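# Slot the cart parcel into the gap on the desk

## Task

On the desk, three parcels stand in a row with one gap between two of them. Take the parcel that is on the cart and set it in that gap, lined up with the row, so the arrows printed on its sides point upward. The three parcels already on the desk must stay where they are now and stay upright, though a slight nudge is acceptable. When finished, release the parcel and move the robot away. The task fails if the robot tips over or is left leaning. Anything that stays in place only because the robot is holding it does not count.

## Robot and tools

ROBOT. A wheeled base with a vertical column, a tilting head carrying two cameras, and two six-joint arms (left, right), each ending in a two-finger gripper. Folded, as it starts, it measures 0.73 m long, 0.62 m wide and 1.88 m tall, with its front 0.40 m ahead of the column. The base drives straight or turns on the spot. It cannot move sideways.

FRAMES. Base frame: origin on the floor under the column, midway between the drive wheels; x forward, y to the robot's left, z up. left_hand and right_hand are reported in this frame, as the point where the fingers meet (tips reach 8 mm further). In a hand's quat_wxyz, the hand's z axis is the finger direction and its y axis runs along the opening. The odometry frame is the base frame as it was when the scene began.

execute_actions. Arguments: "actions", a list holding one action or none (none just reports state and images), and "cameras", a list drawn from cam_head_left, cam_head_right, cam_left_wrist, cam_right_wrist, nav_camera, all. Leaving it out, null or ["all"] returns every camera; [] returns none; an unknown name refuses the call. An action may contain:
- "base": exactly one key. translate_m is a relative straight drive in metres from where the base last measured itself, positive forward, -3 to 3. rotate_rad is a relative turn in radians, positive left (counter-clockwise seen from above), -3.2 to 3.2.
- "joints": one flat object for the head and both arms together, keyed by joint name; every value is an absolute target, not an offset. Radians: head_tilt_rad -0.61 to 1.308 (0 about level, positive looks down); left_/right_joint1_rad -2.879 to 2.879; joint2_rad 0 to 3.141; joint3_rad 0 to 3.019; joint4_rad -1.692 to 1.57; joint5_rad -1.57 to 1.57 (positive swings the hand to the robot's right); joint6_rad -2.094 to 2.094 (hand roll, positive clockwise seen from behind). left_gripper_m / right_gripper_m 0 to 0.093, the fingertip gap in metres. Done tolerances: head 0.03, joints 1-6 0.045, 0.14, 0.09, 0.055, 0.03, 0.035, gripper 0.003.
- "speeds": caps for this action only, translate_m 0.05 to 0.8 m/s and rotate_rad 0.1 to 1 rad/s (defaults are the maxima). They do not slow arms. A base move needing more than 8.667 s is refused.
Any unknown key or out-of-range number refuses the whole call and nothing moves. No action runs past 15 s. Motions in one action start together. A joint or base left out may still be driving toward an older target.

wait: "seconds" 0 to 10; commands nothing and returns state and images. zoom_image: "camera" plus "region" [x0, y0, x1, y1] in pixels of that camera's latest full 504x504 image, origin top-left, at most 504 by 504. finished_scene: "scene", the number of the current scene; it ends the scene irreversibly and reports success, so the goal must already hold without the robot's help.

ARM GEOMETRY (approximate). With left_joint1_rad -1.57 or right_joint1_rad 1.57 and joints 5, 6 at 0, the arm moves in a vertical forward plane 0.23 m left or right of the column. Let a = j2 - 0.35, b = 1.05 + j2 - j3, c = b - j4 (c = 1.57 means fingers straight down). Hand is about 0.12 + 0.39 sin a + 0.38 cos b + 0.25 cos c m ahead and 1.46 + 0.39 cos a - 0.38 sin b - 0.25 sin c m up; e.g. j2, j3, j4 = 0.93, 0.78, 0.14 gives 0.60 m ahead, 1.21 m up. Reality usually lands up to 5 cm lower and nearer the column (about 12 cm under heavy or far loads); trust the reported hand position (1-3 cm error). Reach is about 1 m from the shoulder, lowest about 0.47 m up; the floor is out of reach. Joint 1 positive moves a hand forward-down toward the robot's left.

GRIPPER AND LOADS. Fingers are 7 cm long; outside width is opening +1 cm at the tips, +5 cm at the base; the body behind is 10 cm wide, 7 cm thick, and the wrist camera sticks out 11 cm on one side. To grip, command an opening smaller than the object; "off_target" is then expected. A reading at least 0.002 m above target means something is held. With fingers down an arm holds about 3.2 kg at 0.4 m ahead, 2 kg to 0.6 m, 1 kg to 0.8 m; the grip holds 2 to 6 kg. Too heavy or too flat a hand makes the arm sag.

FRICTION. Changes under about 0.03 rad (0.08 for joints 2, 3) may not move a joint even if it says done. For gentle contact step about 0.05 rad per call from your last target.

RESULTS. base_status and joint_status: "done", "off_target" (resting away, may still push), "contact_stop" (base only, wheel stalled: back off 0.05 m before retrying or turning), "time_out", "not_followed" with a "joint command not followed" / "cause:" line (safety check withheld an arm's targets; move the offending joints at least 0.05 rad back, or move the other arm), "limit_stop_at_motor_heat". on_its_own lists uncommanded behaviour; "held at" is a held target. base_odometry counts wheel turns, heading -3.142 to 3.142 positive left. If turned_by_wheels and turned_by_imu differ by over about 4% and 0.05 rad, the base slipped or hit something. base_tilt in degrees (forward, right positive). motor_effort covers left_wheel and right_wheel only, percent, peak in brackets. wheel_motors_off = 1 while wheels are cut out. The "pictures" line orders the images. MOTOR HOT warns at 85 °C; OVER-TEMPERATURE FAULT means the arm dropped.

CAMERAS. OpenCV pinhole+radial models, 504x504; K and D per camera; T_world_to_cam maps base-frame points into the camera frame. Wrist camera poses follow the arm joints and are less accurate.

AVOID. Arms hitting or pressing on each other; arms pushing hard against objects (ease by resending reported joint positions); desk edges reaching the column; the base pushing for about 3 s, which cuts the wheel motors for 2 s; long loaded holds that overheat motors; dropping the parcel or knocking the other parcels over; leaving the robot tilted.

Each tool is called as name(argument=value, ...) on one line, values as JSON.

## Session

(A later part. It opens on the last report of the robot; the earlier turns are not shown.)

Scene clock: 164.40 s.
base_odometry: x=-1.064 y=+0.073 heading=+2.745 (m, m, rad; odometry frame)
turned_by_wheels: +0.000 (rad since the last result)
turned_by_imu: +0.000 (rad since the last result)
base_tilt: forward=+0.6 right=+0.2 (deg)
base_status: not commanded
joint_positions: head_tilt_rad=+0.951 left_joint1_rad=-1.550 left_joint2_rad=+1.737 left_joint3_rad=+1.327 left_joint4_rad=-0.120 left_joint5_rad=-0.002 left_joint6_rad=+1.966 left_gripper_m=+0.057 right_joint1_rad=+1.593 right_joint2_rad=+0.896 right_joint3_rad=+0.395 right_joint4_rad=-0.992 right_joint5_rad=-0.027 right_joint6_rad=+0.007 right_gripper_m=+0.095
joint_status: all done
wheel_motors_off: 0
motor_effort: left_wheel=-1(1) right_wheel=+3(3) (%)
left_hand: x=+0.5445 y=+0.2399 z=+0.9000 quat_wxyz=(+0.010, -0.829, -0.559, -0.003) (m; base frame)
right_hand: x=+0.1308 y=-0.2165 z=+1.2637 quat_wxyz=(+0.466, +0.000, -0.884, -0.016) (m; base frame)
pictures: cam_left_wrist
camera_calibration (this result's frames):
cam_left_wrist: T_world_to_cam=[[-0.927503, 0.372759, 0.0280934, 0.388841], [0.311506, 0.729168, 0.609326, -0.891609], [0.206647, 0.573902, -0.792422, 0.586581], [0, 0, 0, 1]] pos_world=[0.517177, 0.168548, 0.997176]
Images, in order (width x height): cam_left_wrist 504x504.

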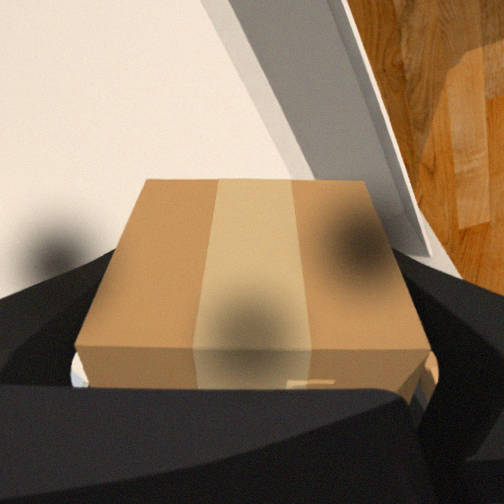

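execute_actions(actions=[{"base":{"translate_m":-0.4},"joints":{"left_joint1_rad":-1.57,"left_joint2_rad":1.2,"left_joint3_rad":0.8,"left_joint6_rad":0,"head_tilt_rad":0.6}}], cameras=[])

execute_actions(actions=[{"base":{"rotate_rad":-2.01}}], cameras=[])

execute_actions(actions=[{"base":{"translate_m":1.3},"joints":{"left_joint4_rad":1.45}}], cameras=[])

execute_actions(actions=[{"base":{"rotate_rad":0.39}}], cameras=["cam_head_left","cam_head_right","cam_left_wrist"])

Scene clock: 185.03 s.
base_odometry: x=-0.695 y=-0.082 heading=+2.744 (m, m, rad; odometry frame)
turned_by_wheels: -0.001 (rad since the last result)
turned_by_imu: +0.000 (rad since the last result)
base_tilt: forward=+0.5 right=+0.2 (deg)
base_status: done
joint_positions: head_tilt_rad=+0.617 left_joint1_rad=-1.567 left_joint2_rad=+1.194 left_joint3_rad=+0.795 left_joint4_rad=-0.120 left_joint5_rad=-0.002 left_joint6_rad=+0.008 left_gripper_m=+0.057 right_joint1_rad=+1.593 right_joint2_rad=+0.896 right_joint3_rad=+0.392 right_joint4_rad=-0.992 right_joint5_rad=-0.027 right_joint6_rad=+0.007 right_gripper_m=+0.095
joint_status: all done
wheel_motors_off: 0
motor_effort: left_wheel=-1(48) right_wheel=+1(75) (%)
left_hand: x=+0.4613 y=+0.2266 z=+1.0859 quat_wxyz=(-0.003, -0.003, -1.000, -0.003) (m; base frame)
right_hand: x=+0.1290 y=-0.2165 z=+1.2644 quat_wxyz=(+0.468, +0.000, -0.884, -0.016) (m; base frame)
pictures: none
No camera images: the call's "cameras" was empty. Leave "cameras" out to get every camera's image.

Scene clock: 188.33 s.
base_odometry: x=-0.695 y=-0.082 heading=+0.734 (m, m, rad; odometry frame)
turned_by_wheels: -2.010 (rad since the last result)
turned_by_imu: -1.986 (rad since the last result)
base_tilt: forward=+0.5 right=+0.1 (deg)
base_status: done
joint_positions: head_tilt_rad=+0.617 left_joint1_rad=-1.567 left_joint2_rad=+1.194 left_joint3_rad=+0.795 left_joint4_rad=-0.120 left_joint5_rad=-0.002 left_joint6_rad=+0.008 left_gripper_m=+0.057 right_joint1_rad=+1.593 right_joint2_rad=+0.896 right_joint3_rad=+0.392 right_joint4_rad=-0.992 right_joint5_rad=-0.027 right_joint6_rad=+0.007 right_gripper_m=+0.095
joint_status: not commanded
wheel_motors_off: 0
motor_effort: left_wheel=+0(45) right_wheel=+0(52) (%)
left_hand: x=+0.4613 y=+0.2266 z=+1.0859 quat_wxyz=(-0.003, -0.003, -1.000, -0.002) (m; base frame)
right_hand: x=+0.1290 y=-0.2165 z=+1.2644 quat_wxyz=(+0.468, +0.000, -0.884, -0.016) (m; base frame)
pictures: none
No camera images: the call's "cameras" was empty. Leave "cameras" out to get every camera's image.

Scene clock: 191.90 s.
base_odometry: x=+0.271 y=+0.789 heading=+0.734 (m, m, rad; odometry frame)
turned_by_wheels: -0.001 (rad since the last result)
turned_by_imu: -0.002 (rad since the last result)
base_tilt: forward=+0.6 right=+0.2 (deg)
base_status: done
joint_positions: head_tilt_rad=+0.617 left_joint1_rad=-1.567 left_joint2_rad=+1.196 left_joint3_rad=+0.793 left_joint4_rad=+1.433 left_joint5_rad=-0.002 left_joint6_rad=+0.008 left_gripper_m=+0.057 right_joint1_rad=+1.593 right_joint2_rad=+0.896 right_joint3_rad=+0.394 right_joint4_rad=-0.992 right_joint5_rad=-0.027 right_joint6_rad=+0.007 right_gripper_m=+0.095
joint_status: all done
wheel_motors_off: 0
motor_effort: left_wheel=-1(51) right_wheel=+1(64) (%)
left_hand: x=+0.7051 y=+0.2263 z=+1.3269 quat_wxyz=(-0.701, -0.002, -0.713, -0.005) (m; base frame)
right_hand: x=+0.1304 y=-0.2165 z=+1.2638 quat_wxyz=(+0.467, +0.000, -0.884, -0.016) (m; base frame)
pictures: none
No camera images: the call's "cameras" was empty. Leave "cameras" out to get every camera's image.

Scene clock: 193.47 s.
base_odometry: x=+0.271 y=+0.789 heading=+1.123 (m, m, rad; odometry frame)
turned_by_wheels: +0.389 (rad since the last result)
turned_by_imu: +0.383 (rad since the last result)
base_tilt: forward=+0.5 right=+0.3 (deg)
base_status: done
joint_positions: head_tilt_rad=+0.617 left_joint1_rad=-1.569 left_joint2_rad=+1.196 left_joint3_rad=+0.793 left_joint4_rad=+1.433 left_joint5_rad=-0.001 left_joint6_rad=+0.008 left_gripper_m=+0.058 right_joint1_rad=+1.593 right_joint2_rad=+0.896 right_joint3_rad=+0.394 right_joint4_rad=-0.992 right_joint5_rad=-0.027 right_joint6_rad=+0.007 right_gripper_m=+0.095
joint_status: not commanded
wheel_motors_off: 0
motor_effort: left_wheel=-2(44) right_wheel=+0(45) (%)
left_hand: x=+0.7051 y=+0.2257 z=+1.3269 quat_wxyz=(-0.701, -0.002, -0.713, -0.004) (m; base frame)
right_hand: x=+0.1304 y=-0.2165 z=+1.2638 quat_wxyz=(+0.467, +0.000, -0.884, -0.016) (m; base frame)
pictures: cam_head_left, cam_head_right, cam_left_wrist
camera_calibration (this result's frames):
cam_head_left: T_world_to_cam=[[0.000611177, -0.99999, -0.00450921, 0.0476504], [-0.619681, 0.00316034, -0.784847, 1.25421], [0.784853, 0.00327396, -0.619673, 0.841173], [0, 0, 0, 1]] pos_world=[0.116985, 0.0409322, 1.50583]
cam_head_right: T_world_to_cam=[[0.0204905, -0.999789, -0.00121737, -0.0276271], [-0.619989, -0.0117513, -0.784522, 1.2488], [0.784343, 0.01683, -0.6201, 0.842993], [0, 0, 0, 1]] pos_world=[0.113615, -0.0271338, 1.50242]
cam_left_wrist: T_world_to_cam=[[-0.0129912, -0.999888, -0.00740057, 0.24323], [-0.609159, 0.0137834, -0.792928, 1.47989], [0.792941, -0.00579295, -0.60927, 0.374224], [0, 0, 0, 1]] pos_world=[0.60791, 0.224973, 1.40325]
Images, in order (width x height): cam_head_left 504x504, cam_head_right 504x504, cam_left_wrist 504x504.

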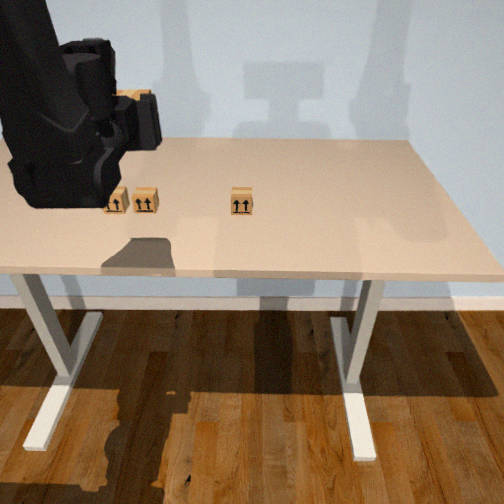

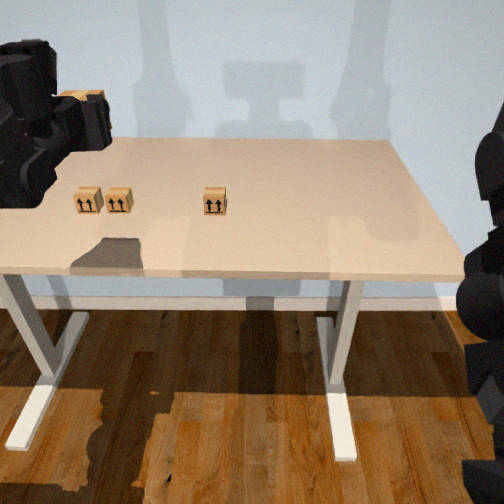

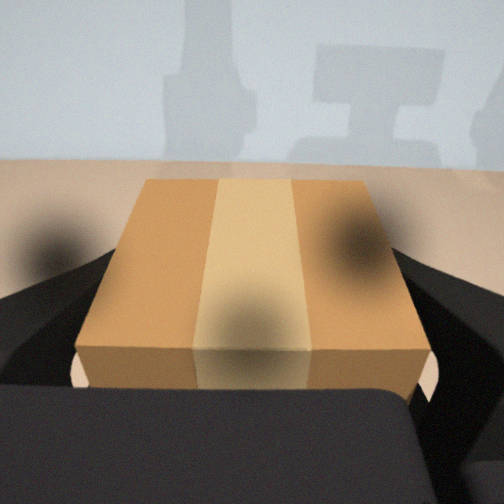

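execute_actions(actions=[{"joints":{"left_joint1_rad":-1.625,"left_joint2_rad":2.03,"left_joint3_rad":1.65,"left_joint4_rad":1.42,"left_joint6_rad":0.055,"head_tilt_rad":0.7}}], cameras=[])

execute_actions(actions=[{"base":{"translate_m":0.17},"speeds":{"translate_m":0.2}}], cameras=["cam_head_left","cam_head_right","cam_left_wrist"])

Scene clock: 212.47 s.
base_odometry: x=+0.271 y=+0.789 heading=+1.123 (m, m, rad; odometry frame)
turned_by_wheels: +0.000 (rad since the last result)
turned_by_imu: +0.000 (rad since the last result)
base_tilt: forward=+0.5 right=+0.2 (deg)
base_status: not commanded
joint_positions: head_tilt_rad=+0.703 left_joint1_rad=-1.630 left_joint2_rad=+2.046 left_joint3_rad=+1.630 left_joint4_rad=+1.416 left_joint5_rad=-0.001 left_joint6_rad=+0.050 left_gripper_m=+0.058 right_joint1_rad=+1.593 right_joint2_rad=+0.896 right_joint3_rad=+0.394 right_joint4_rad=-0.992 right_joint5_rad=-0.027 right_joint6_rad=+0.007 right_gripper_m=+0.095
joint_status: all done
wheel_motors_off: 0
motor_effort: left_wheel=-7(7) right_wheel=+0(1) (%)
left_hand: x=+0.7919 y=+0.1811 z=+1.0167 quat_wxyz=(-0.691, -0.011, -0.723, +0.011) (m; base frame)
right_hand: x=+0.1304 y=-0.2165 z=+1.2638 quat_wxyz=(+0.467, +0.000, -0.884, -0.016) (m; base frame)
pictures: none
No camera images: the call's "cameras" was empty. Leave "cameras" out to get every camera's image.

Scene clock: 214.23 s.
base_odometry: x=+0.344 y=+0.943 heading=+1.124 (m, m, rad; odometry frame)
turned_by_wheels: +0.001 (rad since the last result)
turned_by_imu: +0.001 (rad since the last result)
base_tilt: forward=+0.6 right=+0.3 (deg)
base_status: done
joint_positions: head_tilt_rad=+0.703 left_joint1_rad=-1.629 left_joint2_rad=+2.043 left_joint3_rad=+1.635 left_joint4_rad=+1.416 left_joint5_rad=-0.001 left_joint6_rad=+0.050 left_gripper_m=+0.058 right_joint1_rad=+1.593 right_joint2_rad=+0.896 right_joint3_rad=+0.393 right_joint4_rad=-0.992 right_joint5_rad=-0.027 right_joint6_rad=+0.007 right_gripper_m=+0.095
joint_status: not commanded
wheel_motors_off: 0
motor_effort: left_wheel=+1(45) right_wheel=-1(64) (%)
left_hand: x=+0.7950 y=+0.1820 z=+1.0198 quat_wxyz=(-0.693, -0.011, -0.720, +0.011) (m; base frame)
right_hand: x=+0.1300 y=-0.2165 z=+1.2640 quat_wxyz=(+0.467, +0.000, -0.884, -0.016) (m; base frame)
pictures: cam_head_left, cam_head_right, cam_left_wrist
camera_calibration (this result's frames):
cam_head_left: T_world_to_cam=[[0.000219141, -0.99999, -0.00454516, 0.0477253], [-0.6852, 0.00316034, -0.728348, 1.17048], [0.728355, 0.00327396, -0.685192, 0.944897], [0, 0, 0, 1]] pos_world=[0.113781, 0.0409322, 1.50017]
cam_head_right: T_world_to_cam=[[0.0203086, -0.999789, -0.00298389, -0.0248976], [-0.685478, -0.0117513, -0.727998, 1.16503], [0.72781, 0.01683, -0.685573, 0.946648], [0, 0, 0, 1]] pos_world=[0.110129, -0.0271338, 1.49706]
cam_left_wrist: T_world_to_cam=[[-0.0452317, -0.998971, 0.00318043, 0.21306], [-0.625762, 0.0258515, -0.779586, 1.28913], [0.778702, -0.0372522, -0.626287, 0.149966], [0, 0, 0, 1]] pos_world=[0.699548, 0.185101, 1.09823]
Images, in order (width x height): cam_head_left 504x504, cam_head_right 504x504, cam_left_wrist 504x504.

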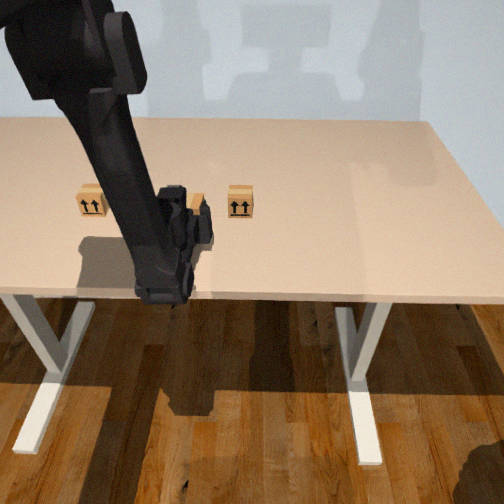

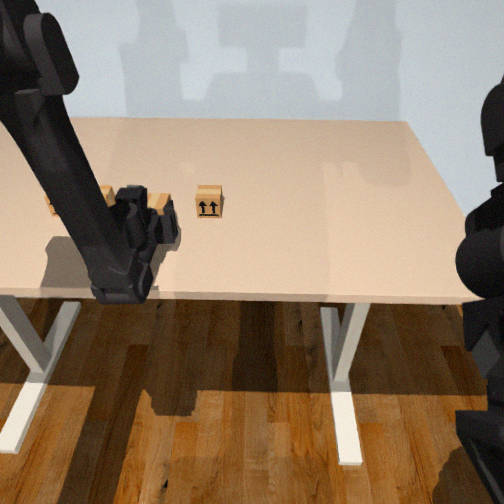

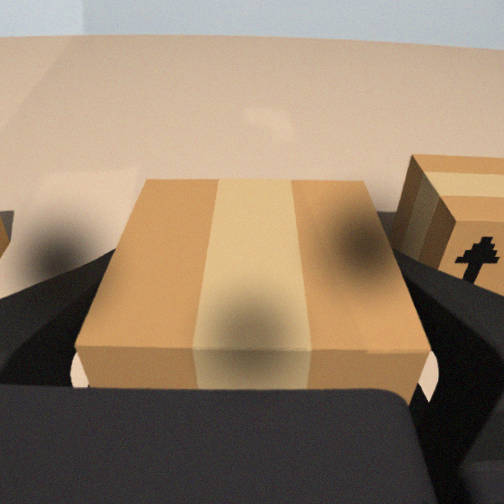

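execute_actions(actions=[{"base":{"translate_m":0.098},"speeds":{"translate_m":0.15},"joints":{"left_joint1_rad":-1.6,"left_joint5_rad":0}}], cameras=[])

execute_actions(actions=[{"joints":{"left_joint2_rad":2.12,"left_joint3_rad":1.74,"left_joint4_rad":1.4}}], cameras=["cam_head_left","cam_head_right","cam_left_wrist"])

Scene clock: 232.67 s.
base_odometry: x=+0.387 y=+1.031 heading=+1.125 (m, m, rad; odometry frame)
turned_by_wheels: +0.001 (rad since the last result)
turned_by_imu: +0.001 (rad since the last result)
base_tilt: forward=+0.5 right=+0.2 (deg)
base_status: done
joint_positions: head_tilt_rad=+0.704 left_joint1_rad=-1.598 left_joint2_rad=+2.041 left_joint3_rad=+1.637 left_joint4_rad=+1.416 left_joint5_rad=-0.001 left_joint6_rad=+0.050 left_gripper_m=+0.058 right_joint1_rad=+1.593 right_joint2_rad=+0.896 right_joint3_rad=+0.394 right_joint4_rad=-0.992 right_joint5_rad=-0.027 right_joint6_rad=+0.007 right_gripper_m=+0.095
joint_status: all done
wheel_motors_off: 0
motor_effort: left_wheel=+1(39) right_wheel=-1(44) (%)
left_hand: x=+0.7969 y=+0.2048 z=+1.0206 quat_wxyz=(-0.695, -0.014, -0.719, -0.004) (m; base frame)
right_hand: x=+0.1302 y=-0.2165 z=+1.2639 quat_wxyz=(+0.467, +0.000, -0.884, -0.016) (m; base frame)
pictures: none
No camera images: the call's "cameras" was empty. Leave "cameras" out to get every camera's image.

Scene clock: 233.40 s.
base_odometry: x=+0.387 y=+1.031 heading=+1.125 (m, m, rad; odometry frame)
turned_by_wheels: +0.000 (rad since the last result)
turned_by_imu: +0.000 (rad since the last result)
base_tilt: forward=+0.6 right=+0.2 (deg)
base_status: not commanded
joint_positions: head_tilt_rad=+0.704 left_joint1_rad=-1.598 left_joint2_rad=+2.116 left_joint3_rad=+1.728 left_joint4_rad=+1.406 left_joint5_rad=-0.001 left_joint6_rad=+0.050 left_gripper_m=+0.058 right_joint1_rad=+1.593 right_joint2_rad=+0.896 right_joint3_rad=+0.394 right_joint4_rad=-0.992 right_joint5_rad=-0.027 right_joint6_rad=+0.007 right_gripper_m=+0.095
joint_status: all done
wheel_motors_off: 0
motor_effort: left_wheel=+1(2) right_wheel=-2(2) (%)
left_hand: x=+0.7984 y=+0.2041 z=+0.9945 quat_wxyz=(-0.697, -0.014, -0.717, -0.004) (m; base frame)
right_hand: x=+0.1302 y=-0.2165 z=+1.2639 quat_wxyz=(+0.467, +0.000, -0.884, -0.016) (m; base frame)
pictures: cam_head_left, cam_head_right, cam_left_wrist
camera_calibration (this result's frames):
cam_head_left: T_world_to_cam=[[0.000218475, -0.99999, -0.0045452, 0.0477254], [-0.685306, 0.00316034, -0.728248, 1.17033], [0.728255, 0.00327396, -0.685299, 0.945066], [0, 0, 0, 1]] pos_world=[0.113775, 0.0409322, 1.50016]
cam_head_right: T_world_to_cam=[[0.0203082, -0.999789, -0.00298687, -0.024893], [-0.685585, -0.0117513, -0.727898, 1.16488], [0.727709, 0.01683, -0.685679, 0.946817], [0, 0, 0, 1]] pos_world=[0.110122, -0.0271338, 1.49705]
cam_left_wrist: T_world_to_cam=[[-0.029345, -0.999288, -0.0237107, 0.249518], [-0.618803, 0.0367904, -0.784684, 1.26818], [0.784998, -0.00835433, -0.619442, 0.114545], [0, 0, 0, 1]] pos_world=[0.702157, 0.203641, 1.07199]
Images, in order (width x height): cam_head_left 504x504, cam_head_right 504x504, cam_left_wrist 504x504.

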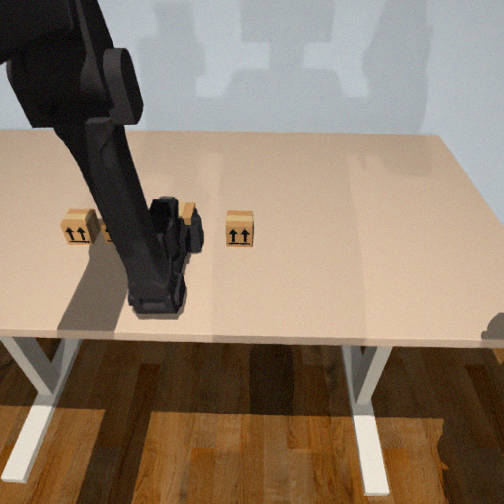

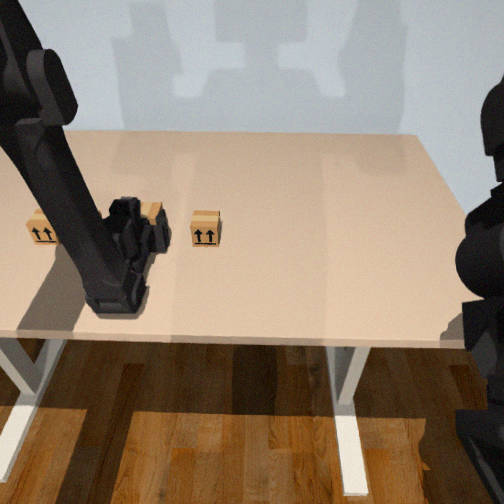

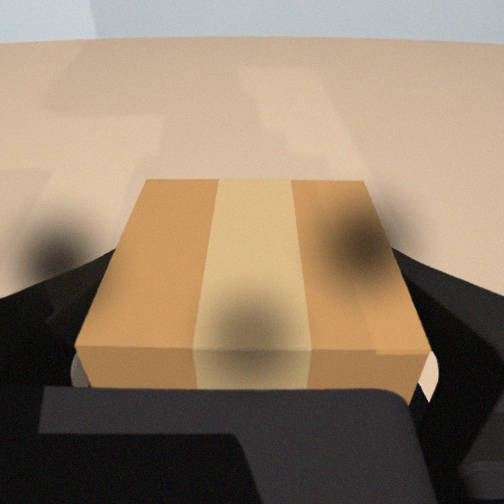

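execute_actions(actions=[{"joints":{"left_joint1_rad":-1.622}}], cameras=[])

execute_actions(actions=[{"joints":{"left_joint2_rad":2.17,"left_joint3_rad":1.8}}], cameras=["cam_head_right","cam_left_wrist"])

zoom_image(camera="cam_head_right", region=[20,160,260,340])

Scene clock: 246.00 s.
base_odometry: x=+0.387 y=+1.031 heading=+1.125 (m, m, rad; odometry frame)
turned_by_wheels: +0.000 (rad since the last result)
turned_by_imu: +0.000 (rad since the last result)
base_tilt: forward=+0.6 right=+0.3 (deg)
base_status: not commanded
joint_positions: head_tilt_rad=+0.704 left_joint1_rad=-1.620 left_joint2_rad=+2.116 left_joint3_rad=+1.728 left_joint4_rad=+1.406 left_joint5_rad=-0.001 left_joint6_rad=+0.050 left_gripper_m=+0.058 right_joint1_rad=+1.593 right_joint2_rad=+0.896 right_joint3_rad=+0.394 right_joint4_rad=-0.992 right_joint5_rad=-0.027 right_joint6_rad=+0.007 right_gripper_m=+0.095
joint_status: all done
wheel_motors_off: 0
motor_effort: left_wheel=+2(2) right_wheel=-2(2) (%)
left_hand: x=+0.7981 y=+0.1876 z=+0.9950 quat_wxyz=(-0.697, -0.011, -0.717, +0.006) (m; base frame)
right_hand: x=+0.1302 y=-0.2165 z=+1.2639 quat_wxyz=(+0.467, +0.000, -0.884, -0.016) (m; base frame)
pictures: none
No camera images: the call's "cameras" was empty. Leave "cameras" out to get every camera's image.

Scene clock: 246.57 s.
base_odometry: x=+0.387 y=+1.031 heading=+1.125 (m, m, rad; odometry frame)
turned_by_wheels: +0.000 (rad since the last result)
turned_by_imu: +0.000 (rad since the last result)
base_tilt: forward=+0.6 right=+0.2 (deg)
base_status: not commanded
joint_positions: head_tilt_rad=+0.704 left_joint1_rad=-1.620 left_joint2_rad=+2.144 left_joint3_rad=+1.788 left_joint4_rad=+1.406 left_joint5_rad=-0.001 left_joint6_rad=+0.053 left_gripper_m=+0.058 right_joint1_rad=+1.593 right_joint2_rad=+0.896 right_joint3_rad=+0.394 right_joint4_rad=-0.992 right_joint5_rad=-0.027 right_joint6_rad=+0.007 right_gripper_m=+0.095
joint_status: all done
wheel_motors_off: 0
motor_effort: left_wheel=+1(2) right_wheel=-2(3) (%)
left_hand: x=+0.8081 y=+0.1874 z=+0.9944 quat_wxyz=(-0.708, -0.012, -0.706, +0.005) (m; base frame)
right_hand: x=+0.1302 y=-0.2165 z=+1.2639 quat_wxyz=(+0.467, +0.000, -0.884, -0.016) (m; base frame)
pictures: cam_head_right, cam_left_wrist
camera_calibration (this result's frames):
cam_head_right: T_world_to_cam=[[0.0203082, -0.999789, -0.00298687, -0.024893], [-0.685585, -0.0117513, -0.727898, 1.16488], [0.727709, 0.01683, -0.685679, 0.946817], [0, 0, 0, 1]] pos_world=[0.110122, -0.0271338, 1.49705]
cam_left_wrist: T_world_to_cam=[[-0.0386794, -0.999216, -0.00842515, 0.225374], [-0.592981, 0.0297389, -0.804667, 1.27506], [0.804287, -0.0261281, -0.593667, 0.0689084], [0, 0, 0, 1]] pos_world=[0.709381, 0.189079, 1.0688]
Images, in order (width x height): cam_head_right 504x504, cam_left_wrist 504x504.

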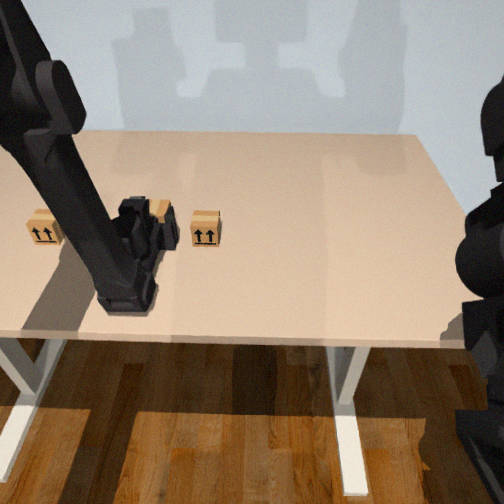

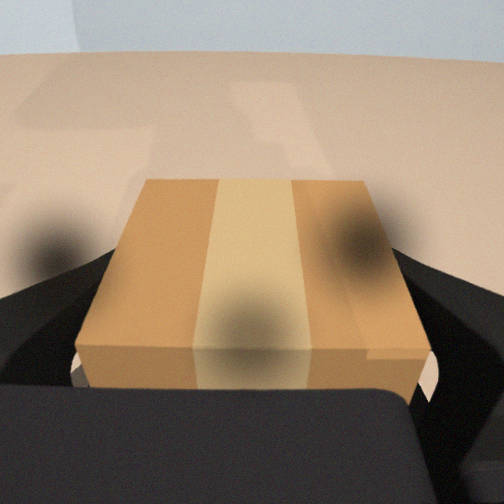

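Region (20, 160, 260, 340) of cam_head_right's 504x504 image, scaled by 2.100, with more detail than that image has; it fills the top 378 rows of this view, and the rest is white.

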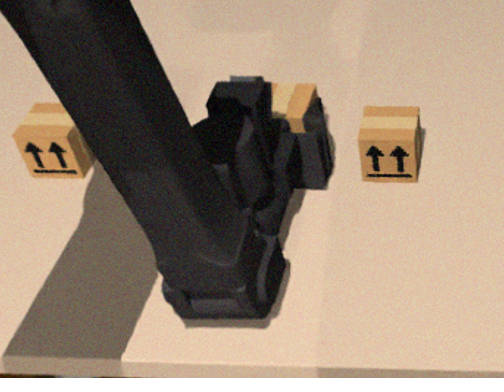

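execute_actions(actions=[{"base":{"translate_m":-0.012},"joints":{"left_joint4_rad":1.32}}], cameras=["cam_head_right","cam_left_wrist"])

zoom_image(camera="cam_head_right", region=[20,160,260,340])

Scene clock: 268.23 s.
base_odometry: x=+0.382 y=+1.020 heading=+1.125 (m, m, rad; odometry frame)
turned_by_wheels: +0.000 (rad since the last result)
turned_by_imu: +0.000 (rad since the last result)
base_tilt: forward=+0.5 right=+0.2 (deg)
base_status: done
joint_positions: head_tilt_rad=+0.704 left_joint1_rad=-1.620 left_joint2_rad=+2.136 left_joint3_rad=+1.803 left_joint4_rad=+1.359 left_joint5_rad=-0.001 left_joint6_rad=+0.060 left_gripper_m=+0.058 right_joint1_rad=+1.593 right_joint2_rad=+0.896 right_joint3_rad=+0.391 right_joint4_rad=-0.992 right_joint5_rad=-0.027 right_joint6_rad=+0.007 right_gripper_m=+0.095
joint_status: all done
wheel_motors_off: 0
motor_effort: left_wheel=+0(28) right_wheel=+0(43) (%)
left_hand: x=+0.8171 y=+0.1870 z=+0.9926 quat_wxyz=(-0.699, -0.015, -0.715, +0.002) (m; base frame)
right_hand: x=+0.1287 y=-0.2165 z=+1.2645 quat_wxyz=(+0.468, +0.000, -0.884, -0.016) (m; base frame)
pictures: cam_head_right, cam_left_wrist
camera_calibration (this result's frames):
cam_head_right: T_world_to_cam=[[0.020308, -0.999789, -0.00298824, -0.0248908], [-0.685634, -0.0117513, -0.727851, 1.16481], [0.727663, 0.01683, -0.685729, 0.946896], [0, 0, 0, 1]] pos_world=[0.110119, -0.0271338, 1.49705]
cam_left_wrist: T_world_to_cam=[[-0.0404744, -0.999058, -0.0156753, 0.233976], [-0.612515, 0.0372032, -0.789583, 1.27852], [0.789422, -0.0223565, -0.613444, 0.0916326], [0, 0, 0, 1]] pos_world=[0.720249, 0.188239, 1.06938]
Images, in order (width x height): cam_head_right 504x504, cam_left_wrist 504x504.

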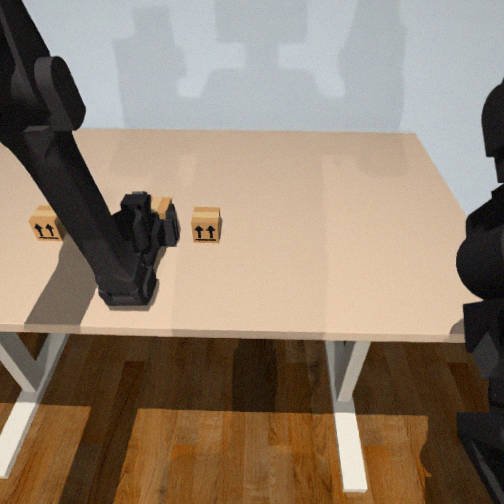

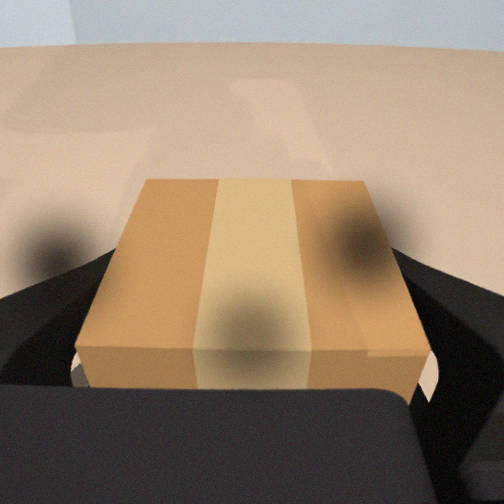

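Region (20, 160, 260, 340) of cam_head_right's 504x504 image, scaled by 2.100, with more detail than that image has; it fills the top 378 rows of this view, and the rest is white.

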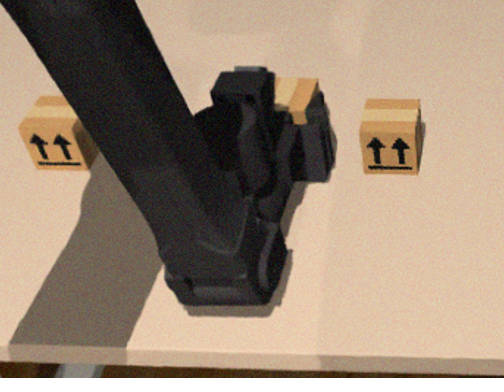

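execute_actions(actions=[{"base":{"translate_m":-0.03},"speeds":{"translate_m":0.05},"joints":{"left_joint2_rad":2.13,"left_joint4_rad":1.35}}], cameras=[])

execute_actions(actions=[{"joints":{"left_gripper_m":0.08}}], cameras=["cam_head_right","cam_left_wrist"])

zoom_image(camera="cam_head_right", region=[20,160,260,340])

Scene clock: 276.63 s.
base_odometry: x=+0.369 y=+0.993 heading=+1.125 (m, m, rad; odometry frame)
turned_by_wheels: +0.000 (rad since the last result)
turned_by_imu: +0.000 (rad since the last result)
base_tilt: forward=+0.6 right=+0.2 (deg)
base_status: done
joint_positions: head_tilt_rad=+0.704 left_joint1_rad=-1.620 left_joint2_rad=+2.133 left_joint3_rad=+1.802 left_joint4_rad=+1.358 left_joint5_rad=-0.001 left_joint6_rad=+0.060 left_gripper_m=+0.058 right_joint1_rad=+1.593 right_joint2_rad=+0.896 right_joint3_rad=+0.393 right_joint4_rad=-0.992 right_joint5_rad=-0.027 right_joint6_rad=+0.007 right_gripper_m=+0.095
joint_status: all done
wheel_motors_off: 0
motor_effort: left_wheel=+0(31) right_wheel=+1(40) (%)
left_hand: x=+0.8185 y=+0.1870 z=+0.9946 quat_wxyz=(-0.700, -0.015, -0.714, +0.002) (m; base frame)
right_hand: x=+0.1297 y=-0.2165 z=+1.2641 quat_wxyz=(+0.467, +0.000, -0.884, -0.016) (m; base frame)
pictures: none
No camera images: the call's "cameras" was empty. Leave "cameras" out to get every camera's image.

Scene clock: 277.23 s.
base_odometry: x=+0.369 y=+0.993 heading=+1.125 (m, m, rad; odometry frame)
turned_by_wheels: +0.000 (rad since the last result)
turned_by_imu: +0.000 (rad since the last result)
base_tilt: forward=+0.5 right=+0.1 (deg)
base_status: not commanded
joint_positions: head_tilt_rad=+0.704 left_joint1_rad=-1.620 left_joint2_rad=+2.133 left_joint3_rad=+1.802 left_joint4_rad=+1.357 left_joint5_rad=-0.001 left_joint6_rad=+0.060 left_gripper_m=+0.080 right_joint1_rad=+1.593 right_joint2_rad=+0.896 right_joint3_rad=+0.393 right_joint4_rad=-0.992 right_joint5_rad=-0.027 right_joint6_rad=+0.007 right_gripper_m=+0.095
joint_status: all done
wheel_motors_off: 0
motor_effort: left_wheel=+0(0) right_wheel=+1(1) (%)
left_hand: x=+0.8185 y=+0.1870 z=+0.9945 quat_wxyz=(-0.700, -0.015, -0.714, +0.002) (m; base frame)
right_hand: x=+0.1297 y=-0.2165 z=+1.2641 quat_wxyz=(+0.467, +0.000, -0.884, -0.016) (m; base frame)
pictures: cam_head_right, cam_left_wrist
camera_calibration (this result's frames):
cam_head_right: T_world_to_cam=[[0.020308, -0.999789, -0.00298848, -0.0248905], [-0.685643, -0.0117513, -0.727843, 1.1648], [0.727655, 0.01683, -0.685737, 0.946909], [0, 0, 0, 1]] pos_world=[0.110119, -0.0271338, 1.49705]
cam_left_wrist: T_world_to_cam=[[-0.040386, -0.999061, -0.0156996, 0.234061], [-0.611314, 0.0371342, -0.790517, 1.28085], [0.790357, -0.0223284, -0.612239, 0.0896857], [0, 0, 0, 1]] pos_world=[0.721571, 0.18828, 1.07112]
Images, in order (width x height): cam_head_right 504x504, cam_left_wrist 504x504.

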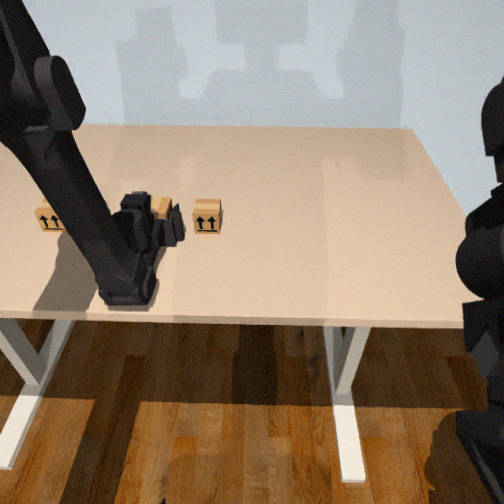

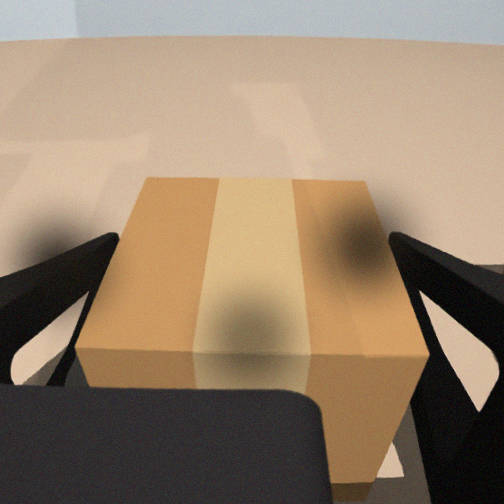

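Region (20, 160, 260, 340) of cam_head_right's 504x504 image, scaled by 2.100, with more detail than that image has; it fills the top 378 rows of this view, and the rest is white.

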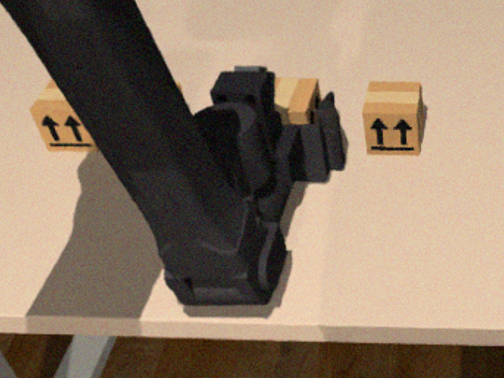

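execute_actions(actions=[{"base":{"translate_m":-0.4},"speeds":{"translate_m":0.3}}], cameras=["cam_head_right","cam_left_wrist"])

zoom_image(camera="cam_head_right", region=[60,80,260,200])

Scene clock: 284.87 s.
base_odometry: x=+0.196 y=+0.632 heading=+1.126 (m, m, rad; odometry frame)
turned_by_wheels: +0.001 (rad since the last result)
turned_by_imu: +0.002 (rad since the last result)
base_tilt: forward=+0.5 right=+0.2 (deg)
base_status: done
joint_positions: head_tilt_rad=+0.704 left_joint1_rad=-1.620 left_joint2_rad=+2.132 left_joint3_rad=+1.799 left_joint4_rad=+1.355 left_joint5_rad=-0.001 left_joint6_rad=+0.060 left_gripper_m=+0.080 right_joint1_rad=+1.593 right_joint2_rad=+0.896 right_joint3_rad=+0.392 right_joint4_rad=-0.992 right_joint5_rad=-0.027 right_joint6_rad=+0.007 right_gripper_m=+0.095
joint_status: not commanded
wheel_motors_off: 0
motor_effort: left_wheel=+0(43) right_wheel=-1(40) (%)
left_hand: x=+0.8177 y=+0.1864 z=+0.9936 quat_wxyz=(-0.699, -0.015, -0.715, +0.003) (m; base frame)
right_hand: x=+0.1291 y=-0.2165 z=+1.2644 quat_wxyz=(+0.468, +0.000, -0.884, -0.016) (m; base frame)
pictures: cam_head_right, cam_left_wrist
camera_calibration (this result's frames):
cam_head_right: T_world_to_cam=[[0.0203078, -0.999789, -0.00298935, -0.0248891], [-0.685674, -0.0117513, -0.727814, 1.16476], [0.727625, 0.01683, -0.685768, 0.946958], [0, 0, 0, 1]] pos_world=[0.110117, -0.0271338, 1.49704]
cam_left_wrist: T_world_to_cam=[[-0.0410101, -0.999047, -0.0149722, 0.233193], [-0.614601, 0.0370378, -0.787968, 1.27984], [0.787772, -0.0231128, -0.615534, 0.0953229], [0, 0, 0, 1]] pos_world=[0.721059, 0.187772, 1.07064]
Images, in order (width x height): cam_head_right 504x504, cam_left_wrist 504x504.

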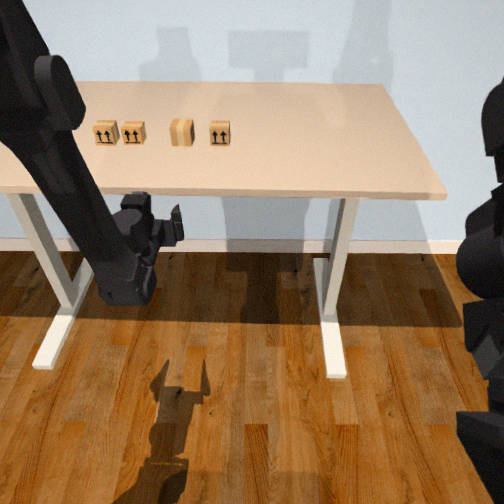

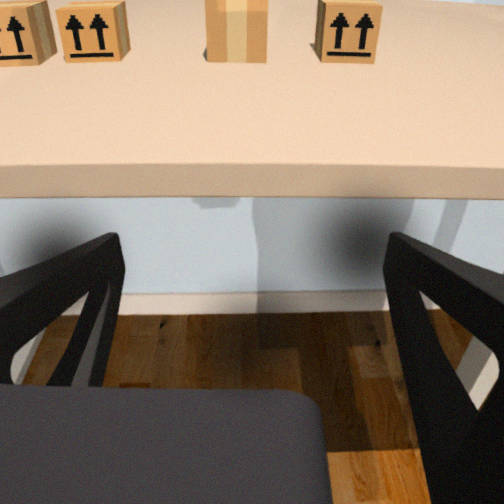

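Region (60, 80, 260, 200) of cam_head_right's 504x504 image, scaled by 2.520, with more detail than that image has; it fills the top 302 rows of this view, and the rest is white.

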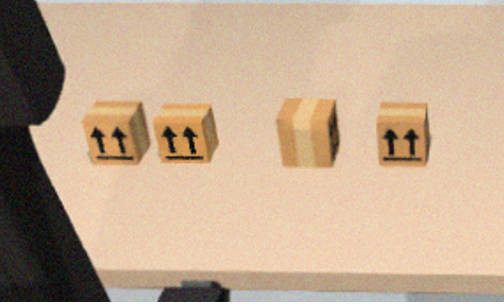

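zoom_image(camera="cam_head_right", region=[165,110,215,155])

Region (165, 110, 215, 155) of cam_head_right's 504x504 image, scaled by 10.080, with more detail than that image has; it fills the top 454 rows of this view, and the rest is white.

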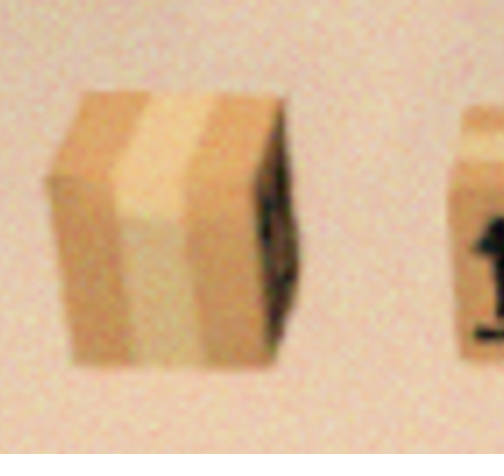

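finished_scene(scene=1)

The scene is finished: the task was done.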